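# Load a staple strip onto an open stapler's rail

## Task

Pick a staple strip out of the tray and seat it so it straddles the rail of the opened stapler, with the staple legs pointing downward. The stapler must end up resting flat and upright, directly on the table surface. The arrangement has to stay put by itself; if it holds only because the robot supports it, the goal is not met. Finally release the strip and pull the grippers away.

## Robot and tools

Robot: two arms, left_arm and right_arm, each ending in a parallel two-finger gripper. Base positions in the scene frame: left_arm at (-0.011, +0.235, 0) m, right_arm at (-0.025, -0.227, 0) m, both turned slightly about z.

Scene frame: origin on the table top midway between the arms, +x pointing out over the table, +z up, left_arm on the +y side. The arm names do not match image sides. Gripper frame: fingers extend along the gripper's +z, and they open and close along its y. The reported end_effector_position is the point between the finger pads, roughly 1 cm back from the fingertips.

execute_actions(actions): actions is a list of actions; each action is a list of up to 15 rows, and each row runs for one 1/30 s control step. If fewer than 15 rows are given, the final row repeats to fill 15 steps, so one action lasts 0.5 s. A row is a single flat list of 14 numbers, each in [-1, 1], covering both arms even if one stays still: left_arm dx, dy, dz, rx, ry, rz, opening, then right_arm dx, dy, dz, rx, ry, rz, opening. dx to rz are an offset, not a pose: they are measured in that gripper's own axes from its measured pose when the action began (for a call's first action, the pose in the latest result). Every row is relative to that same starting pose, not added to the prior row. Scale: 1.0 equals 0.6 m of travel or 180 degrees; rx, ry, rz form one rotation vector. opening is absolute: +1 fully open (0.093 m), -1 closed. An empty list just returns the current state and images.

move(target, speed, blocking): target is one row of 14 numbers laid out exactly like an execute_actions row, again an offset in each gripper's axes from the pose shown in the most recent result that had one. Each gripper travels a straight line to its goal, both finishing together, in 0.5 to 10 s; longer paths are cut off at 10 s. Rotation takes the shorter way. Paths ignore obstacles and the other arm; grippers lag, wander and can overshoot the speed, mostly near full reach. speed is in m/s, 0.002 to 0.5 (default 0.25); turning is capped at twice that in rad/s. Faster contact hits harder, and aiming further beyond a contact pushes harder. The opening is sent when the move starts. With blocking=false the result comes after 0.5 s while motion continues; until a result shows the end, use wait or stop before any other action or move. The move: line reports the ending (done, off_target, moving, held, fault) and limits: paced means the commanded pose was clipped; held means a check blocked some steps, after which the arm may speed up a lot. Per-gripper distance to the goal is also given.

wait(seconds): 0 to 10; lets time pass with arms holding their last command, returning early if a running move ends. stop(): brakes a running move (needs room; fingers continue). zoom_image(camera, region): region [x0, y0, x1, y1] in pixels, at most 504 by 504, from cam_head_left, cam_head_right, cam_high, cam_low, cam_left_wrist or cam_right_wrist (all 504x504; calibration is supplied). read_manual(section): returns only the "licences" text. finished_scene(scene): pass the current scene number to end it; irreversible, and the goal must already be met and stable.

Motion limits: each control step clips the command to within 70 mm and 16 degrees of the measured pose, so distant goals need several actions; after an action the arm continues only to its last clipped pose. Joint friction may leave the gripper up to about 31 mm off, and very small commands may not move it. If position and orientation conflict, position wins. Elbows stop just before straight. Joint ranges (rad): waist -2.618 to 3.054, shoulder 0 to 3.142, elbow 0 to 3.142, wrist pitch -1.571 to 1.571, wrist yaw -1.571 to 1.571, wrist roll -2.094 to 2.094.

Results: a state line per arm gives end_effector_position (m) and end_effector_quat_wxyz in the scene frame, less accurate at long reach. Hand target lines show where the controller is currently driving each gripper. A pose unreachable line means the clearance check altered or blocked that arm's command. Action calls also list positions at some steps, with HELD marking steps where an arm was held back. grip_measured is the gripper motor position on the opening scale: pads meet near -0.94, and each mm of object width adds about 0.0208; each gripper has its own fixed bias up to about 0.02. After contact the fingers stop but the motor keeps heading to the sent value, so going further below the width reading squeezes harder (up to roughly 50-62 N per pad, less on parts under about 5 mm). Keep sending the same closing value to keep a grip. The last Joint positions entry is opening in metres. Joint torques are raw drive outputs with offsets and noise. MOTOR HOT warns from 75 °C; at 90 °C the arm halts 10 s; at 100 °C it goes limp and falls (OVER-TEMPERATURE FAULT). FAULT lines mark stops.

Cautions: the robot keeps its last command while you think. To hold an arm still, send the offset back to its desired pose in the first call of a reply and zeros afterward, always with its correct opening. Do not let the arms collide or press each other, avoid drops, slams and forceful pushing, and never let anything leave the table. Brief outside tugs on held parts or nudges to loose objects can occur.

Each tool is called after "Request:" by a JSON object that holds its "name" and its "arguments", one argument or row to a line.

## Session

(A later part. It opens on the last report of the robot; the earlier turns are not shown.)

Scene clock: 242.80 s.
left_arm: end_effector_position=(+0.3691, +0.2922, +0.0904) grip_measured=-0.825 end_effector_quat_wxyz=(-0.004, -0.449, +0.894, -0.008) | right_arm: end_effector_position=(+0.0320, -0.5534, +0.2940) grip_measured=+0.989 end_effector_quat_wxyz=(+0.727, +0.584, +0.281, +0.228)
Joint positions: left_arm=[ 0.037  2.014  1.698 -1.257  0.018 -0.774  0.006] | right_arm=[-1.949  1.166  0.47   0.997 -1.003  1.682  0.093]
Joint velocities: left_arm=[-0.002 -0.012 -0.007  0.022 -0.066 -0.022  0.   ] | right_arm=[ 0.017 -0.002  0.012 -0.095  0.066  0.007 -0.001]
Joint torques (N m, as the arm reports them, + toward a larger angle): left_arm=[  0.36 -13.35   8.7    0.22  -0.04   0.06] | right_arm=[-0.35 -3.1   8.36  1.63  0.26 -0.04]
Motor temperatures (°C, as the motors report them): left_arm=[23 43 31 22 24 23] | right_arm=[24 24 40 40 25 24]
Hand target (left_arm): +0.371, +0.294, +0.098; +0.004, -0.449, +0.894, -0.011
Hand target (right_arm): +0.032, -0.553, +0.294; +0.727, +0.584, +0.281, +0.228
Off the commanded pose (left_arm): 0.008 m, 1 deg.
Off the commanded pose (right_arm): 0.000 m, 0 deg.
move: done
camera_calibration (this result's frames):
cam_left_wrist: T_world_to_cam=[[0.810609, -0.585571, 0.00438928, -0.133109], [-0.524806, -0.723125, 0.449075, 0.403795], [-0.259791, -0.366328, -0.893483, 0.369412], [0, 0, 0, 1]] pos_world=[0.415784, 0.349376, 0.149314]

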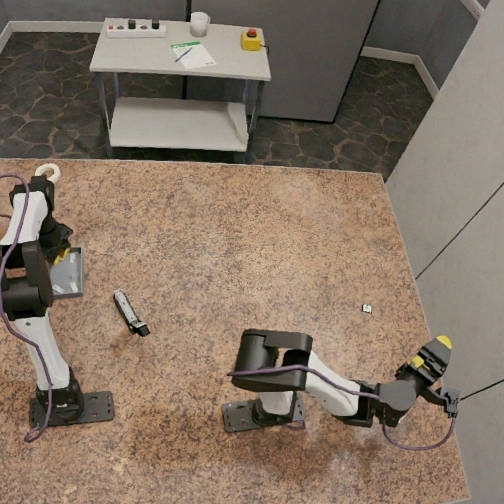

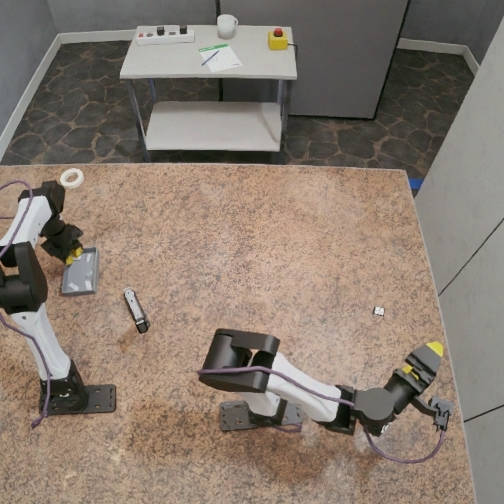

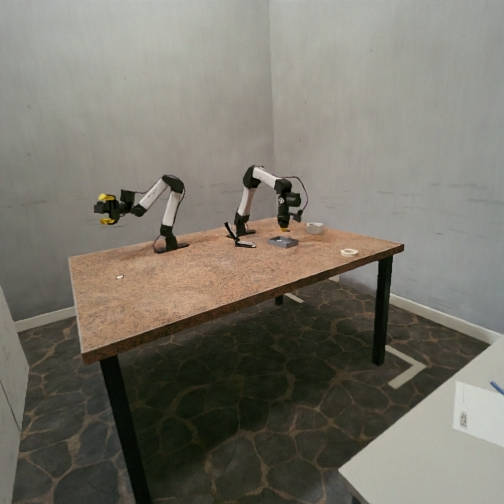

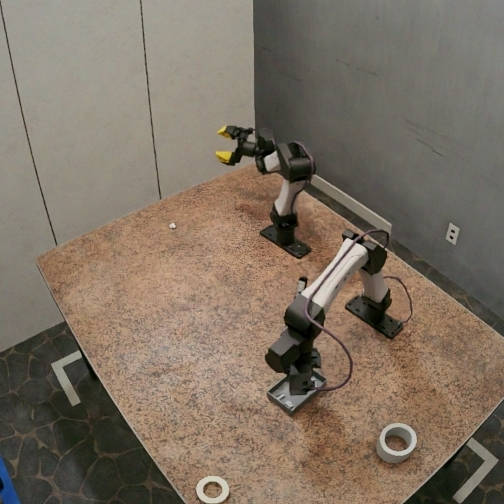

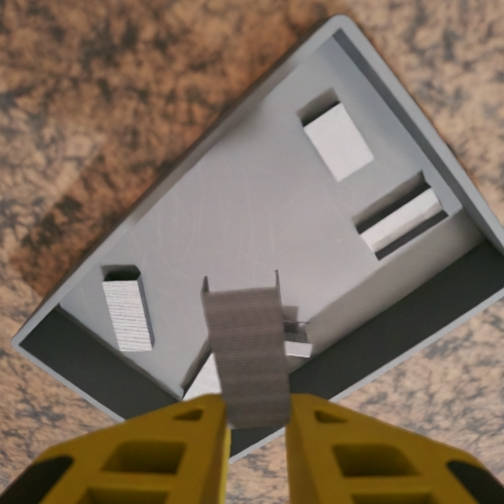

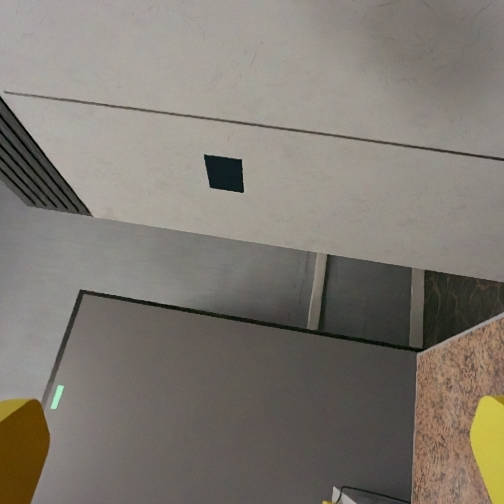

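Request:
{"name": "move", "arguments": {
  "target": [0.202,-0.07,-0.1,0,0,0.139,-0.84,0,0,0,0,0,0,1],
  "speed": 0.15
}}

Scene clock: 263.50 s.
left_arm: end_effector_position=(+0.3293, +0.1735, +0.1443) grip_measured=-0.825 end_effector_quat_wxyz=(-0.012, -0.253, +0.967, -0.006) | right_arm: end_effector_position=(+0.0320, -0.5534, +0.2940) grip_measured=+0.989 end_effector_quat_wxyz=(+0.727, +0.584, +0.281, +0.228)
Joint positions: left_arm=[-0.288  1.872  1.716 -1.431  0.022 -0.681  0.006] | right_arm=[-1.949  1.166  0.47   0.997 -1.003  1.682  0.093]
Joint velocities: left_arm=[-0.002 -0.007  0.012 -0.125  0.022 -0.081  0.   ] | right_arm=[-0.002 -0.012 -0.007  0.022  0.037 -0.037  0.001]
Joint torques (N m, as the arm reports them, + toward a larger angle): left_arm=[ -0.42 -12.12   8.83   0.19   0.01   0.13] | right_arm=[-0.28 -3.02  8.36  1.62  0.26 -0.03]
Motor temperatures (°C, as the motors report them): left_arm=[23 45 32 22 24 23] | right_arm=[24 24 40 40 25 24]
Hand target (left_arm): +0.330, +0.170, +0.153; -0.004, -0.245, +0.970, -0.012
Hand target (right_arm): +0.032, -0.553, +0.294; +0.727, +0.584, +0.281, +0.228
Off the commanded pose (left_arm): 0.009 m, 2 deg.
Off the commanded pose (right_arm): 0.000 m, 0 deg.
move: done
camera_calibration (this result's frames):
cam_left_wrist: T_world_to_cam=[[0.502118, -0.864799, -0.00039112, -0.0198992], [-0.767797, -0.446005, 0.459965, 0.30321], [-0.397951, -0.230656, -0.887937, 0.384941], [0, 0, 0, 1]] pos_world=[0.395983, 0.206813, 0.202329]

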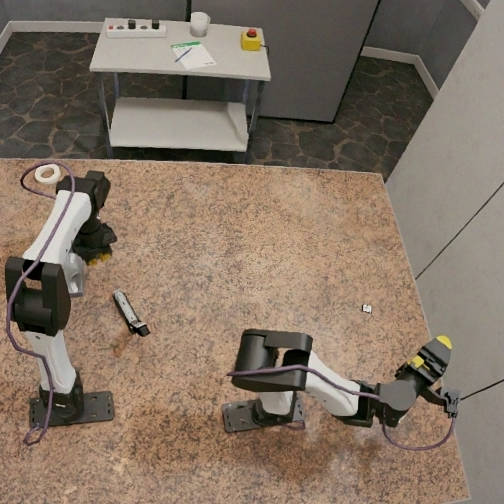

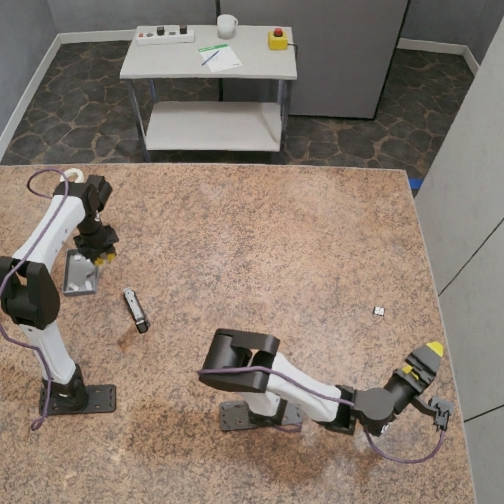

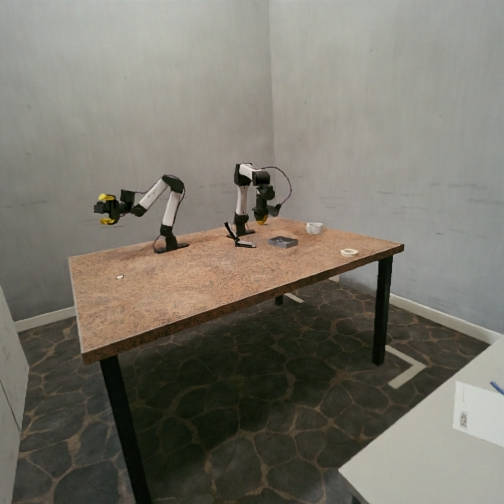

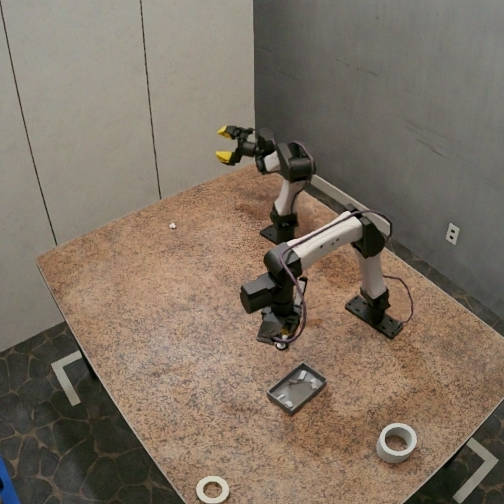

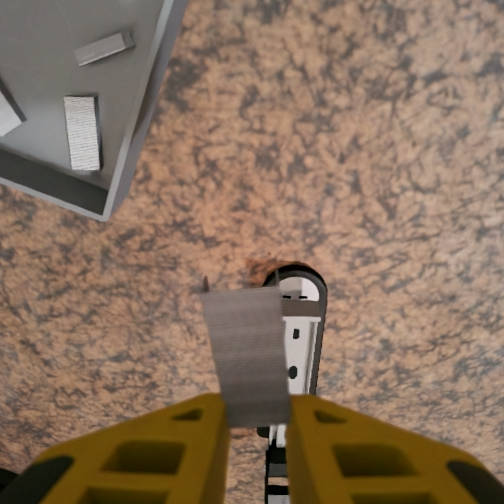

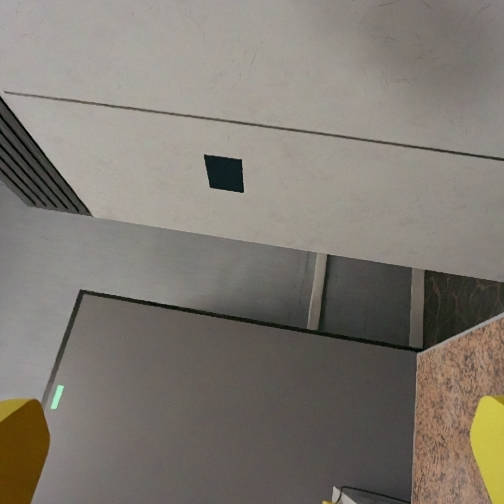

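Request:
{"name": "move", "arguments": {
  "target": [0.137,-0.047,0.115,0,0,0.035,-0.84,0,0,0,0,0,0,1],
  "speed": 0.1
}}

Request:
{"name": "zoom_image", "arguments": {
  "camera": "cam_low",
  "region": [240, 270, 340, 370]
}}

Scene clock: 286.97 s.
left_arm: end_effector_position=(+0.2710, +0.1100, +0.0763) grip_measured=-0.825 end_effector_quat_wxyz=(-0.019, -0.199, +0.980, -0.004) | right_arm: end_effector_position=(+0.0320, -0.5534, +0.2940) grip_measured=+0.989 end_effector_quat_wxyz=(+0.727, +0.584, +0.281, +0.228)
Joint positions: left_arm=[-0.523  1.757  1.299 -1.141  0.028 -0.803  0.006] | right_arm=[-1.949  1.166  0.47   0.997 -1.003  1.682  0.093]
Joint velocities: left_arm=[-0.012  0.017  0.002 -0.007 -0.066  0.022 -0.   ] | right_arm=[ 0.012 -0.002 -0.007  0.007  0.007  0.022 -0.001]
Joint torques (N m, as the arm reports them, + toward a larger angle): left_arm=[ -0.6  -11.09   5.73   0.33   0.    -0.05] | right_arm=[-0.38 -3.08  8.44  1.62  0.25 -0.02]
Motor temperatures (°C, as the motors report them): left_arm=[23 45 33 22 24 23] | right_arm=[24 24 41 41 25 24]
Hand target (left_arm): +0.269, +0.107, +0.078; -0.014, -0.200, +0.980, -0.009
Hand target (right_arm): +0.032, -0.553, +0.294; +0.727, +0.584, +0.281, +0.228
Off the commanded pose (left_arm): 0.003 m, 1 deg.
Off the commanded pose (right_arm): 0.000 m, 0 deg.
move: done
camera_calibration (this result's frames):
cam_left_wrist: T_world_to_cam=[[0.402536, -0.915375, -0.00735149, -0.0125498], [-0.806194, -0.358305, 0.470817, 0.261328], [-0.433608, -0.183594, -0.8822, 0.290733], [0, 0, 0, 1]] pos_world=[0.341797, 0.135524, 0.133355]

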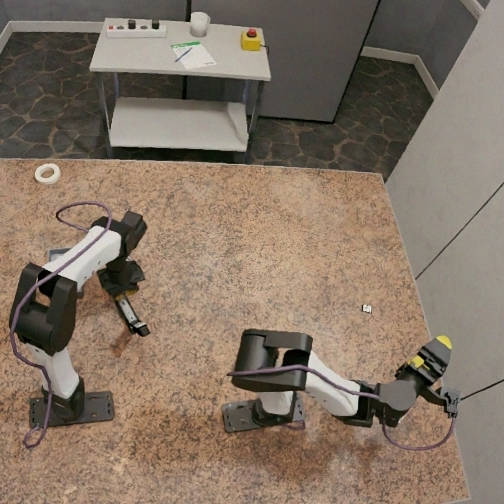

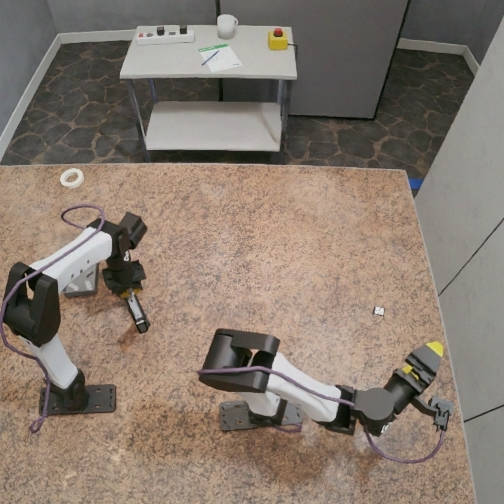

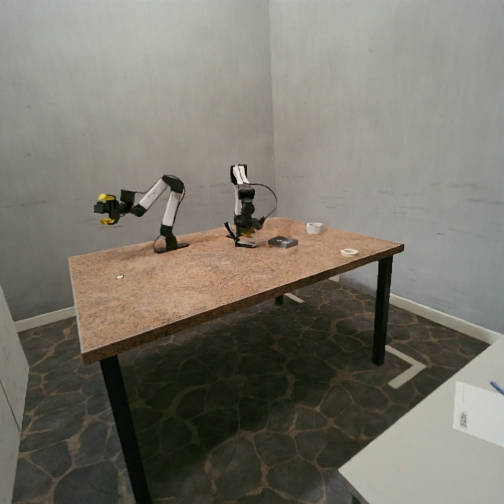

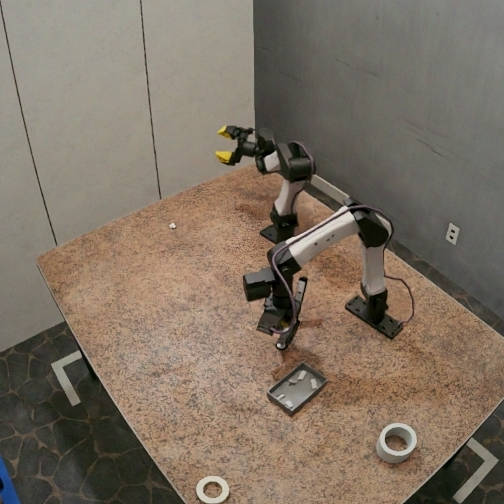

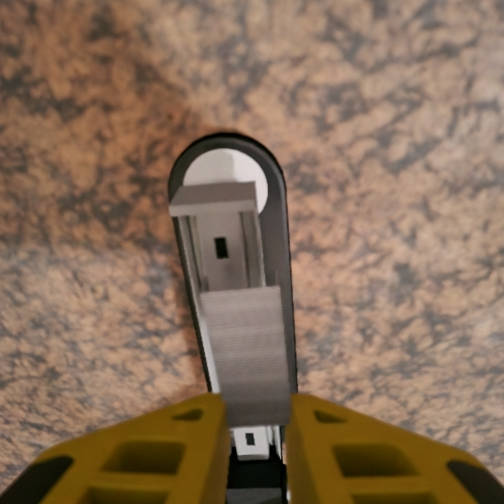

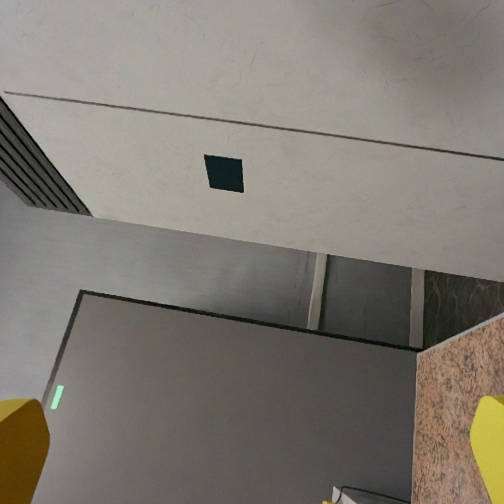

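Region (240, 270, 340, 370) of cam_low's 504x504 image, scaled by 5.040, with more detail than that image has.

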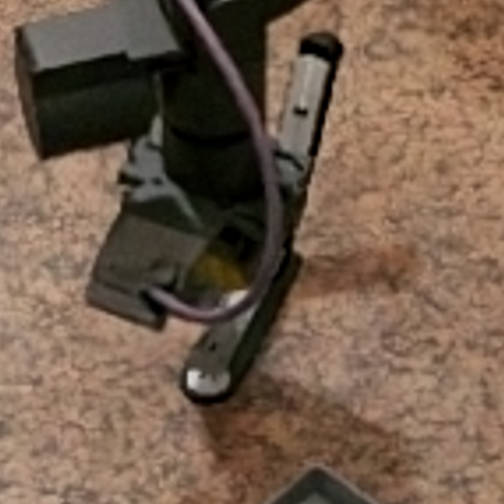

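Request:
{"name": "move", "arguments": {
  "target": [0,0,0.04,0,0,0,-0.84,0,0,0,0,0,0,1],
  "speed": 0.03
}}

Scene clock: 297.83 s.
left_arm: end_effector_position=(+0.2719, +0.1096, +0.0580) grip_measured=-0.825 end_effector_quat_wxyz=(-0.015, -0.199, +0.980, -0.006) | right_arm: end_effector_position=(+0.0320, -0.5534, +0.2940) grip_measured=+0.989 end_effector_quat_wxyz=(+0.727, +0.584, +0.281, +0.228)
Joint positions: left_arm=[-0.523  1.769  1.239 -1.059  0.028 -0.804  0.006] | right_arm=[-1.949  1.166  0.47   0.997 -1.003  1.682  0.093]
Joint velocities: left_arm=[-0.002 -0.017 -0.007 -0.051 -0.007  0.081 -0.001] | right_arm=[ 0.007 -0.002  0.017 -0.037 -0.051 -0.081  0.   ]
Joint torques (N m, as the arm reports them, + toward a larger angle): left_arm=[ 0.01 -8.58  5.66  0.37 -0.02  0.04] | right_arm=[-0.41 -3.13  8.3   1.64  0.25 -0.04]
Motor temperatures (°C, as the motors report them): left_arm=[23 45 32 22 24 23] | right_arm=[24 24 41 41 25 24]
Hand target (left_arm): +0.270, +0.110, +0.052; -0.019, -0.199, +0.980, -0.004
Hand target (right_arm): +0.032, -0.553, +0.294; +0.727, +0.584, +0.281, +0.228
Off the commanded pose (left_arm): 0.006 m, 1 deg.
Off the commanded pose (right_arm): 0.000 m, 0 deg.
move: done
camera_calibration (this result's frames):
cam_left_wrist: T_world_to_cam=[[0.403268, -0.915082, -0.000418226, -0.0139855], [-0.81002, -0.35718, 0.46507, 0.271729], [-0.425727, -0.187209, -0.885274, 0.273347], [0, 0, 0, 1]] pos_world=[0.342117, 0.135432, 0.115608]

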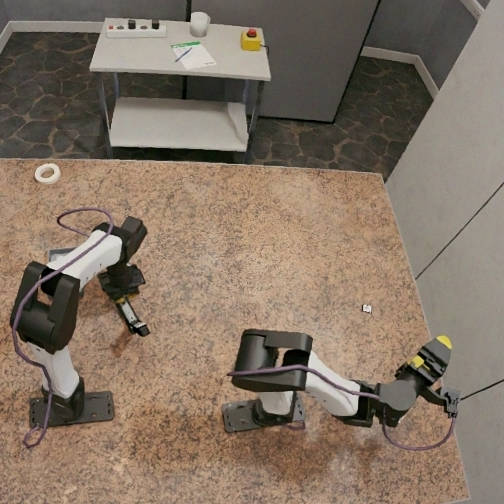

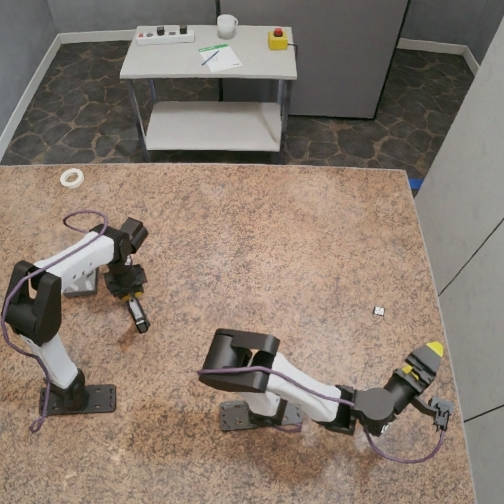

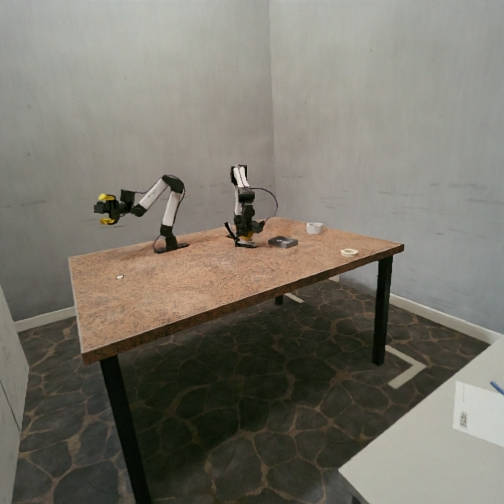

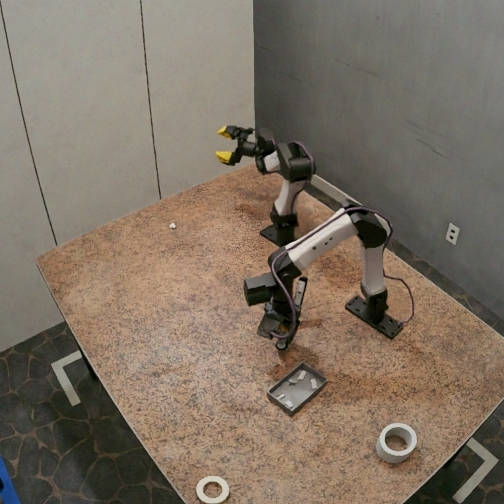

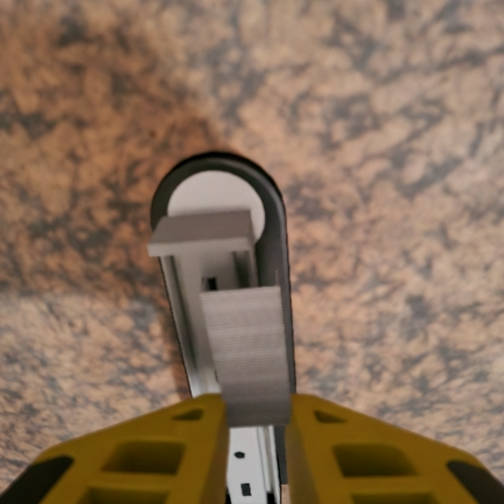

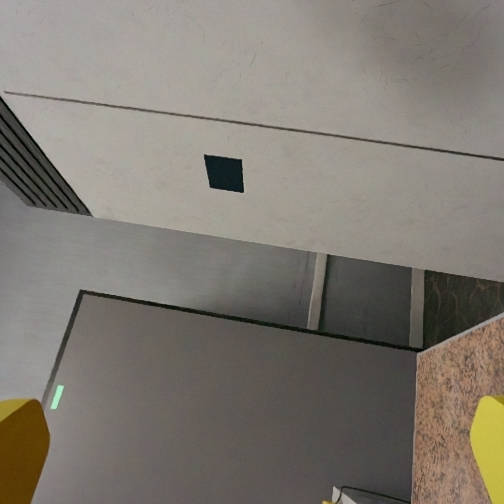

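Request:
{"name": "move", "arguments": {
  "target": [0,0.013,0.008,0,0,0,-0.84,0,0,0,0,0,0,1],
  "speed": 0.01
}}

Scene clock: 305.97 s.
left_arm: end_effector_position=(+0.2683, +0.1130, +0.0525) grip_measured=-0.825 end_effector_quat_wxyz=(-0.020, -0.199, +0.980, -0.003) | right_arm: end_effector_position=(+0.0320, -0.5534, +0.2940) grip_measured=+0.989 end_effector_quat_wxyz=(+0.727, +0.584, +0.281, +0.228)
Joint positions: left_arm=[-0.517  1.769  1.216 -1.048  0.028 -0.798  0.006] | right_arm=[-1.949  1.166  0.47   0.997 -1.003  1.682  0.093]
Joint velocities: left_arm=[-0.032 -0.002  0.007  0.081  0.037  0.022  0.   ] | right_arm=[-0.002 -0.002 -0.002  0.007 -0.022 -0.066 -0.   ]
Joint torques (N m, as the arm reports them, + toward a larger angle): left_arm=[  1.19 -10.84   5.47   0.35  -0.04   0.12] | right_arm=[-0.36 -3.01  8.43  1.66  0.25  0.  ]
Motor temperatures (°C, as the motors report them): left_arm=[23 44 32 22 24 23] | right_arm=[24 24 41 41 25 24]
Hand target (left_arm): +0.269, +0.117, +0.053; -0.015, -0.199, +0.980, -0.006
Hand target (right_arm): +0.032, -0.553, +0.294; +0.727, +0.584, +0.281, +0.228
Off the commanded pose (left_arm): 0.004 m, 1 deg.
Off the commanded pose (right_arm): 0.000 m, 0 deg.
move: done
camera_calibration (this result's frames):
cam_left_wrist: T_world_to_cam=[[0.402524, -0.915367, -0.00878778, -0.00877826], [-0.805238, -0.358628, 0.472205, 0.271166], [-0.435393, -0.182997, -0.881445, 0.269496], [0, 0, 0, 1]] pos_world=[0.339223, 0.13853, 0.109423]

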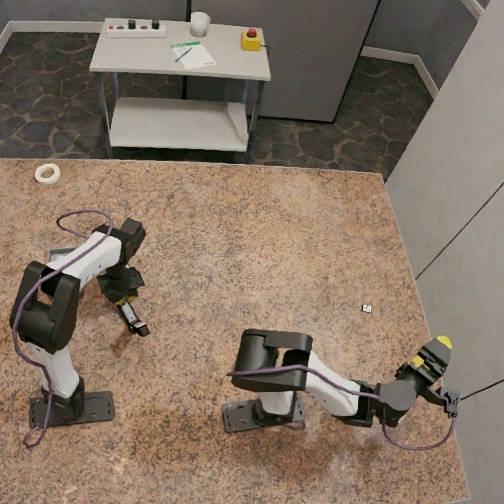

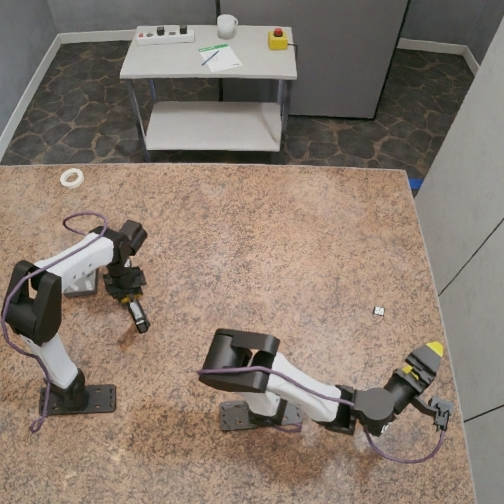

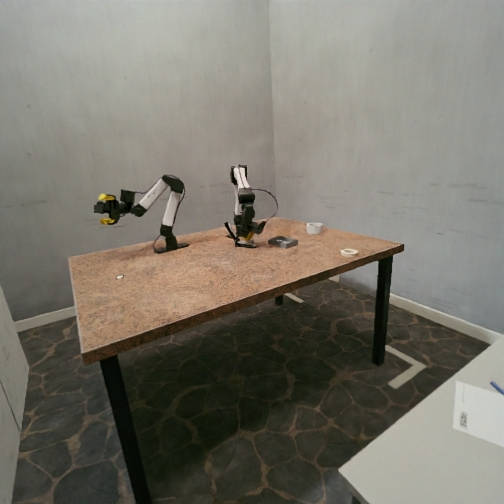

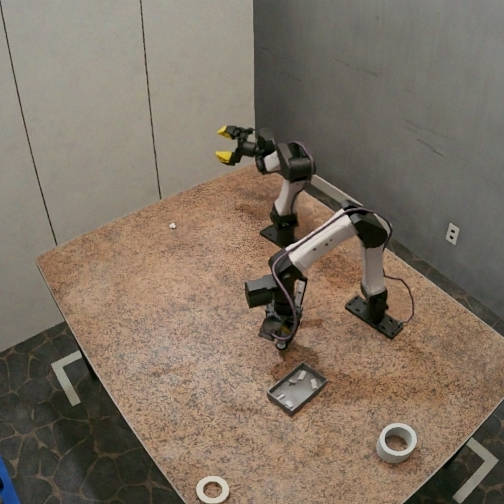

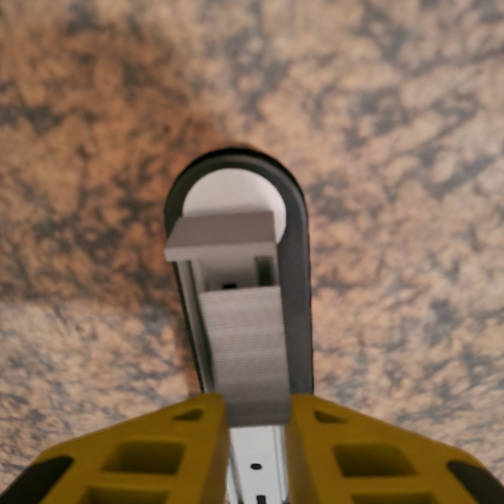

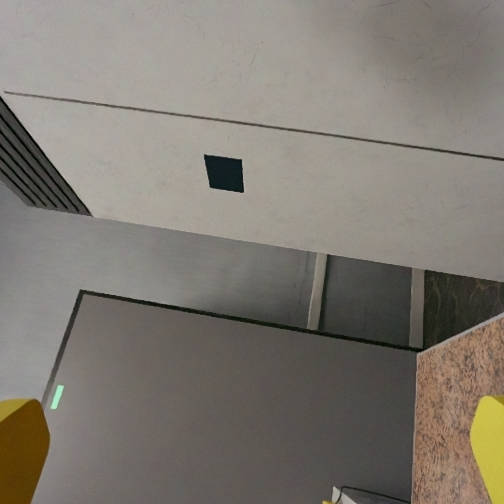

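Request:
{"name": "zoom_image", "arguments": {
  "camera": "cam_left_wrist",
  "region": [140, 200, 340, 400]
}}

Region (140, 200, 340, 400) of cam_left_wrist's 504x504 image, scaled by 2.520, with more detail than that image has.

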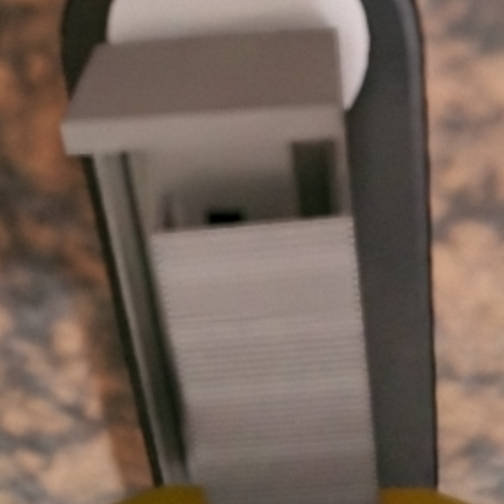

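Request:
{"name": "move", "arguments": {
  "target": [0,0.011,0.004,0,0,0,-0.84,0,0,0,0,0,0,1],
  "speed": 0.008
}}

Request:
{"name": "zoom_image", "arguments": {
  "camera": "cam_left_wrist",
  "region": [140, 200, 340, 400]
}}

Scene clock: 319.47 s.
left_arm: end_effector_position=(+0.2652, +0.1143, +0.0495) grip_measured=-0.825 end_effector_quat_wxyz=(-0.024, -0.197, +0.980, -0.000) | right_arm: end_effector_position=(+0.0320, -0.5534, +0.2940) grip_measured=+0.989 end_effector_quat_wxyz=(+0.727, +0.584, +0.281, +0.228)
Joint positions: left_arm=[-0.517  1.769  1.203 -1.045  0.028 -0.793  0.006] | right_arm=[-1.949  1.166  0.47   0.997 -1.003  1.682  0.093]
Joint velocities: left_arm=[-0.002 -0.027 -0.017 -0.037 -0.007 -0.037  0.001] | right_arm=[-0.017  0.002  0.017 -0.007 -0.037  0.066 -0.001]
Joint torques (N m, as the arm reports them, + toward a larger angle): left_arm=[  1.3  -10.65   5.48   0.31  -0.04   0.12] | right_arm=[-0.23 -3.06  8.48  1.63  0.26  0.02]
Motor temperatures (°C, as the motors report them): left_arm=[23 43 31 22 24 23] | right_arm=[24 24 41 42 25 24]
Hand target (left_arm): +0.266, +0.119, +0.050; -0.020, -0.199, +0.980, -0.003
Hand target (right_arm): +0.032, -0.553, +0.294; +0.727, +0.584, +0.281, +0.228
Off the commanded pose (left_arm): 0.005 m, 1 deg.
Off the commanded pose (right_arm): 0.000 m, 0 deg.
move: done
camera_calibration (this result's frames):
cam_left_wrist: T_world_to_cam=[[0.398222, -0.917154, -0.0157663, -0.00462647], [-0.802555, -0.356684, 0.478207, 0.269293], [-0.444213, -0.177779, -0.878105, 0.267276], [0, 0, 0, 1]] pos_world=[0.336692, 0.139325, 0.105846]

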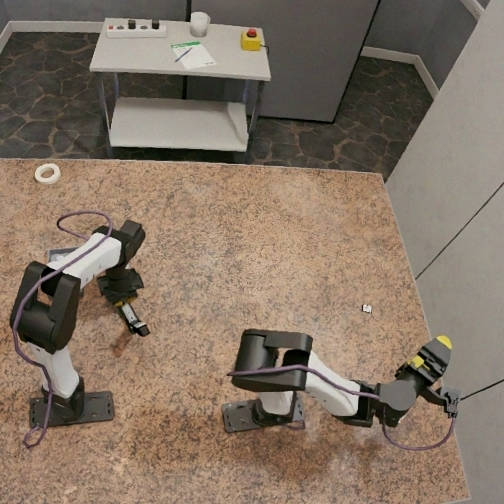

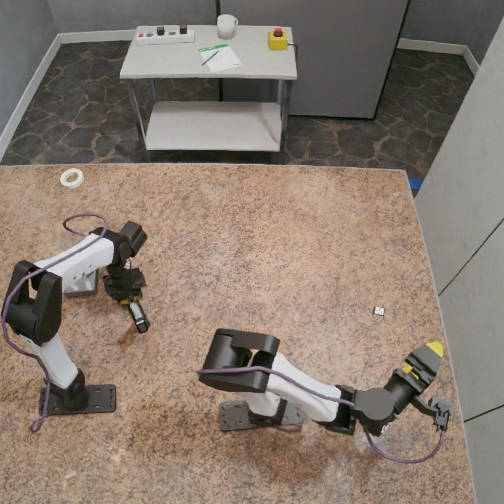

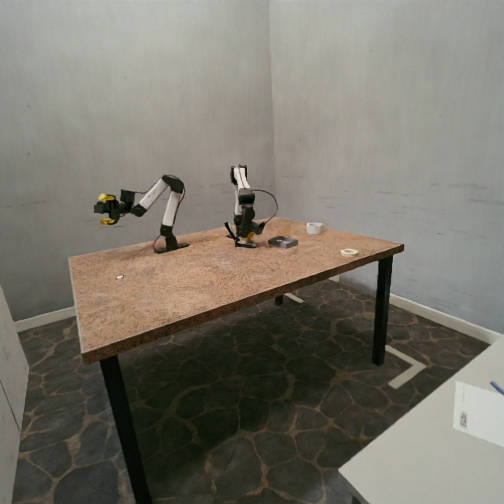

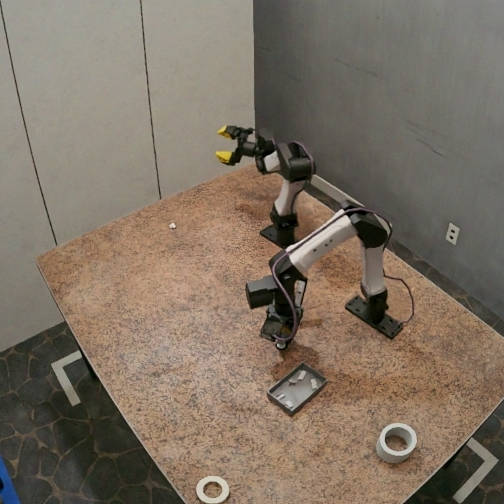

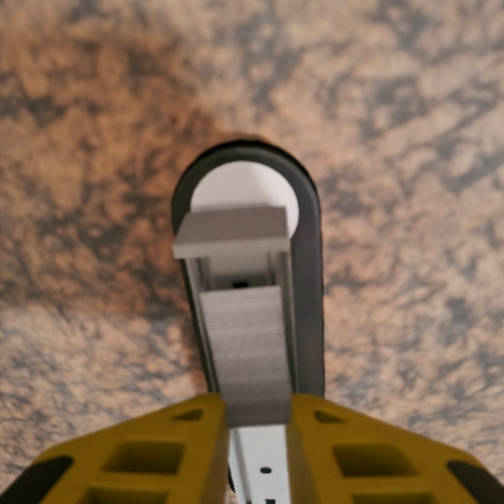

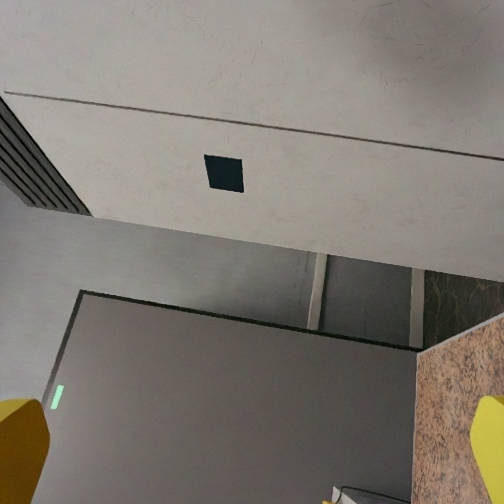

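Region (140, 200, 340, 400) of cam_left_wrist's 504x504 image, scaled by 2.520, with more detail than that image has.

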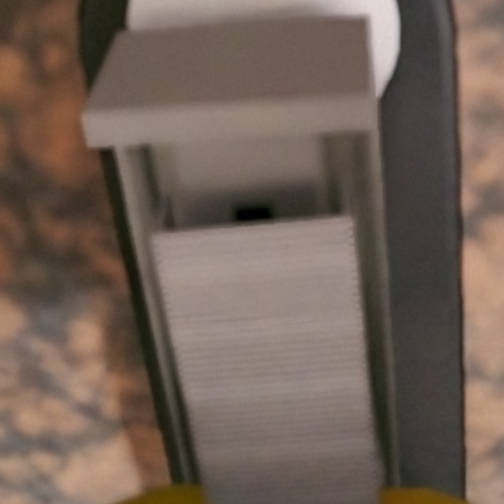

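Centred at the front end. Lower slowly.

Request:
{"name": "move", "arguments": {
  "target": [0,0,0.022,0,0,0,-0.84,0,0,0,0,0,0,1],
  "speed": 0.008
}}

Request:
{"name": "zoom_image", "arguments": {
  "camera": "cam_left_wrist",
  "region": [140, 200, 380, 440]
}}

Scene clock: 325.43 s.
left_arm: end_effector_position=(+0.2672, +0.1135, +0.0442) grip_measured=-0.825 end_effector_quat_wxyz=(-0.018, -0.196, +0.980, -0.005) | right_arm: end_effector_position=(+0.0320, -0.5534, +0.2940) grip_measured=+0.989 end_effector_quat_wxyz=(+0.727, +0.584, +0.281, +0.228)
Joint positions: left_arm=[-0.517  1.769  1.181 -1.007  0.028 -0.793  0.006] | right_arm=[-1.949  1.166  0.47   0.997 -1.003  1.682  0.093]
Joint velocities: left_arm=[-0.007  0.007 -0.007  0.051 -0.007  0.037 -0.001] | right_arm=[ 0.007 -0.002  0.012 -0.007 -0.007 -0.022 -0.001]
Joint torques (N m, as the arm reports them, + toward a larger angle): left_arm=[ 0.05 -7.67  5.35  0.37 -0.04  0.03] | right_arm=[-0.38 -2.99  8.4   1.61  0.28 -0.07]
Motor temperatures (°C, as the motors report them): left_arm=[23 43 31 22 24 23] | right_arm=[24 24 42 42 25 24]
Hand target (left_arm): +0.264, +0.114, +0.036; -0.024, -0.197, +0.980, -0.000
Hand target (right_arm): +0.032, -0.553, +0.294; +0.727, +0.584, +0.281, +0.228
Off the commanded pose (left_arm): 0.008 m, 1 deg.
Off the commanded pose (right_arm): 0.000 m, 0 deg.
move: done
camera_calibration (this result's frames):
cam_left_wrist: T_world_to_cam=[[0.398021, -0.917368, -0.00390135, -0.00671791], [-0.809849, -0.353363, 0.468272, 0.27514], [-0.430956, -0.183222, -0.883576, 0.260674], [0, 0, 0, 1]] pos_world=[0.337835, 0.138823, 0.101459]

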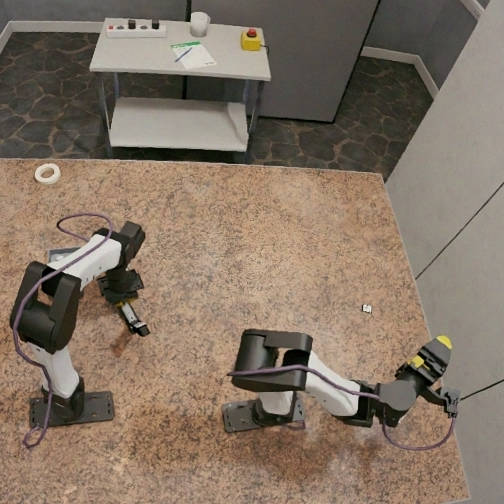

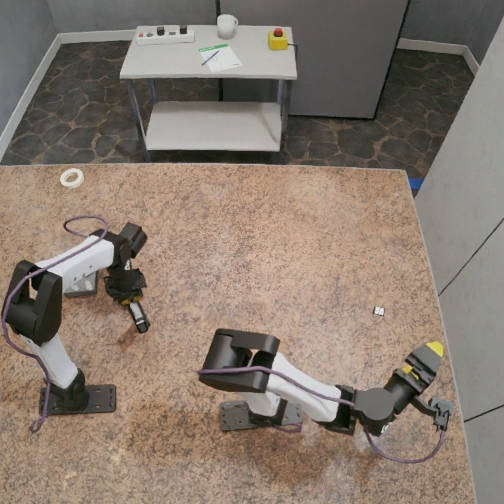

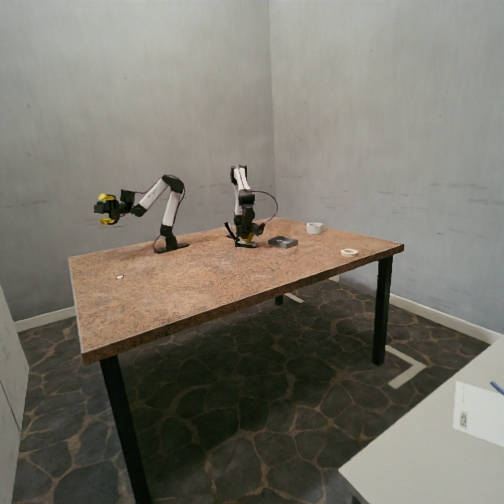

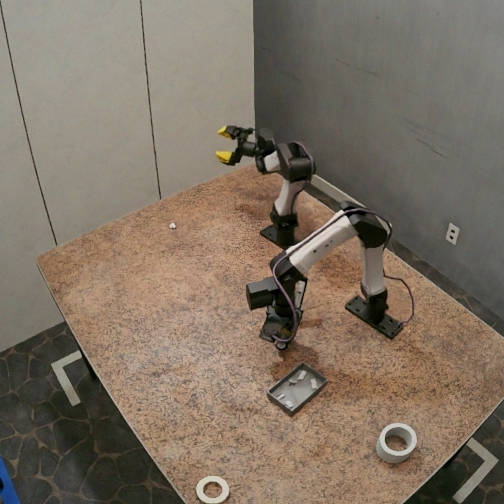

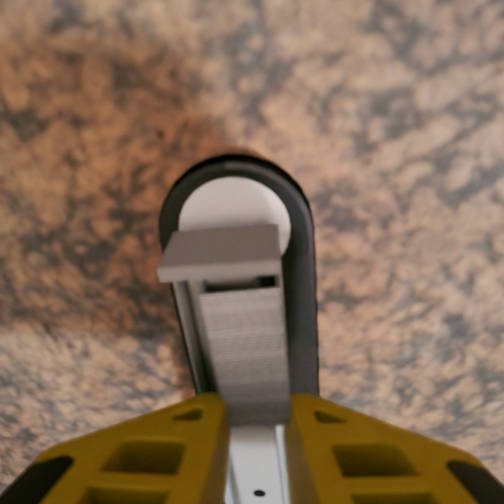

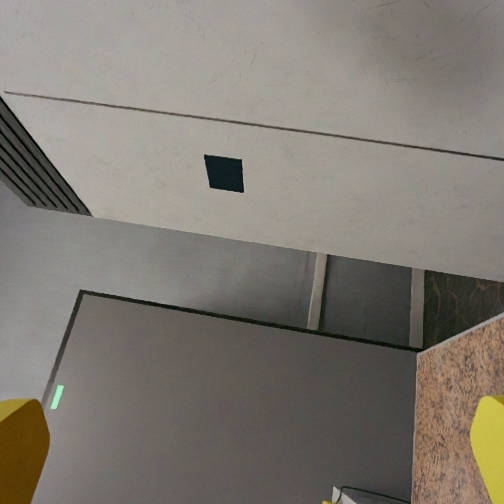

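Region (140, 200, 380, 440) of cam_left_wrist's 504x504 image, scaled by 2.100, with more detail than that image has.

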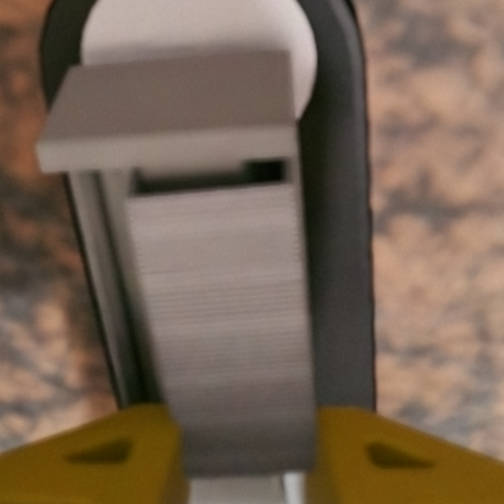

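Request:
{"name": "move", "arguments": {
  "target": [0.006,0.011,-0.003,0,0,0,-0.84,0,0,0,0,0,0,1],
  "speed": 0.008
}}

Request:
{"name": "zoom_image", "arguments": {
  "camera": "cam_left_wrist",
  "region": [140, 200, 380, 440]
}}

Scene clock: 331.33 s.
left_arm: end_effector_position=(+0.2646, +0.1146, +0.0452) grip_measured=-0.825 end_effector_quat_wxyz=(-0.017, -0.196, +0.980, -0.006) | right_arm: end_effector_position=(+0.0320, -0.5534, +0.2940) grip_measured=+0.989 end_effector_quat_wxyz=(+0.727, +0.584, +0.281, +0.228)
Joint positions: left_arm=[-0.517  1.756  1.17  -1.006  0.028 -0.793  0.006] | right_arm=[-1.949  1.166  0.47   0.997 -1.003  1.682  0.093]
Joint velocities: left_arm=[-0.012 -0.002 -0.002 -0.007 -0.037 -0.022 -0.   ] | right_arm=[ 0.002 -0.002  0.007  0.007  0.081 -0.051 -0.001]
Joint torques (N m, as the arm reports them, + toward a larger angle): left_arm=[  0.77 -10.58   5.44   0.22  -0.04   0.13] | right_arm=[-0.37 -2.97  8.36  1.64  0.28 -0.06]
Motor temperatures (°C, as the motors report them): left_arm=[23 42 31 22 24 23] | right_arm=[24 24 42 42 25 24]
Hand target (left_arm): +0.261, +0.118, +0.046; -0.018, -0.196, +0.980, -0.005
Hand target (right_arm): +0.032, -0.553, +0.294; +0.727, +0.584, +0.281, +0.228
Off the commanded pose (left_arm): 0.005 m, 0 deg.
Off the commanded pose (right_arm): 0.000 m, 0 deg.
move: done
camera_calibration (this result's frames):
cam_left_wrist: T_world_to_cam=[[0.398027, -0.91737, -0.0025237, -0.00477781], [-0.810672, -0.353017, 0.467108, 0.273213], [-0.429402, -0.183875, -0.884197, 0.260349], [0, 0, 0, 1]] pos_world=[0.335182, 0.139938, 0.102568]

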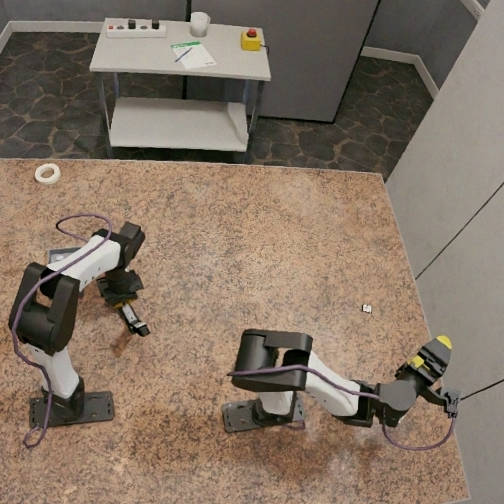

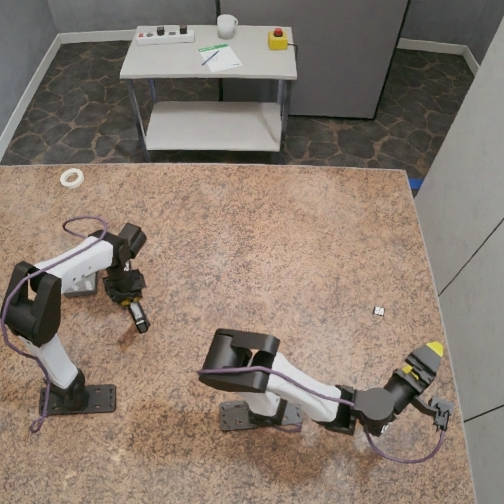

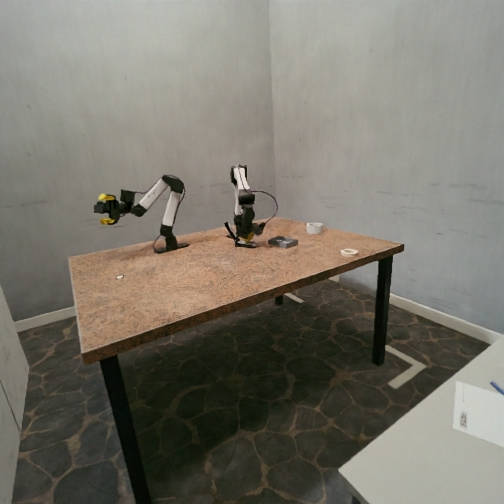

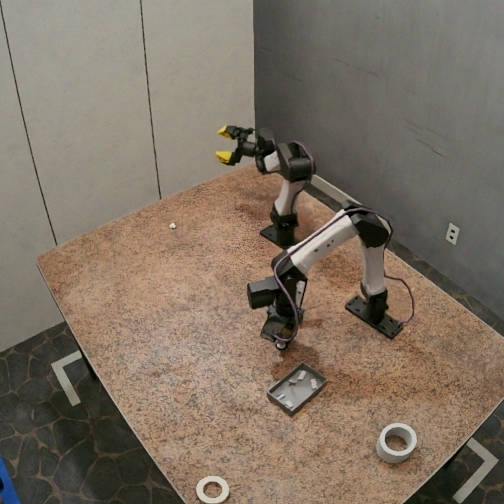

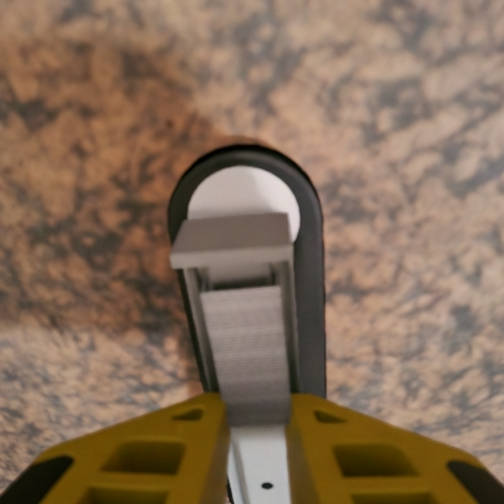

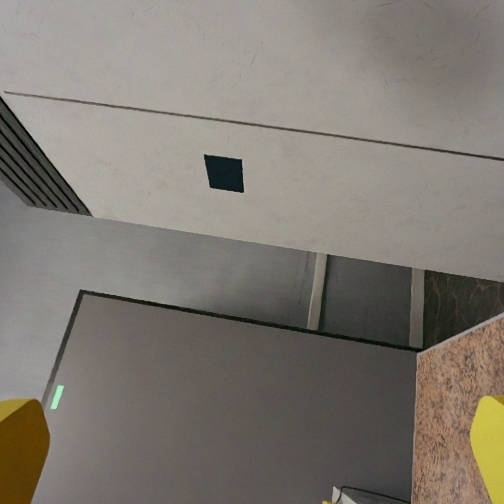

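Region (140, 200, 380, 440) of cam_left_wrist's 504x504 image, scaled by 2.100, with more detail than that image has.

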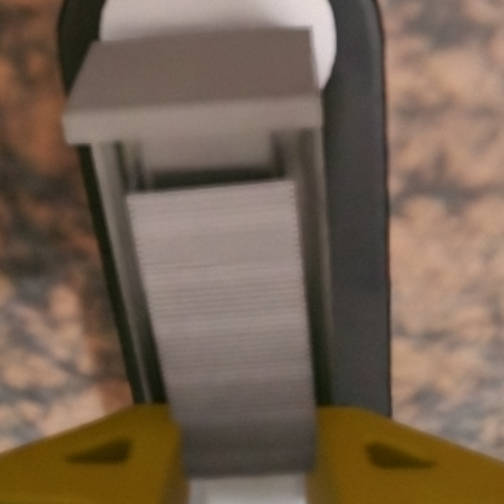

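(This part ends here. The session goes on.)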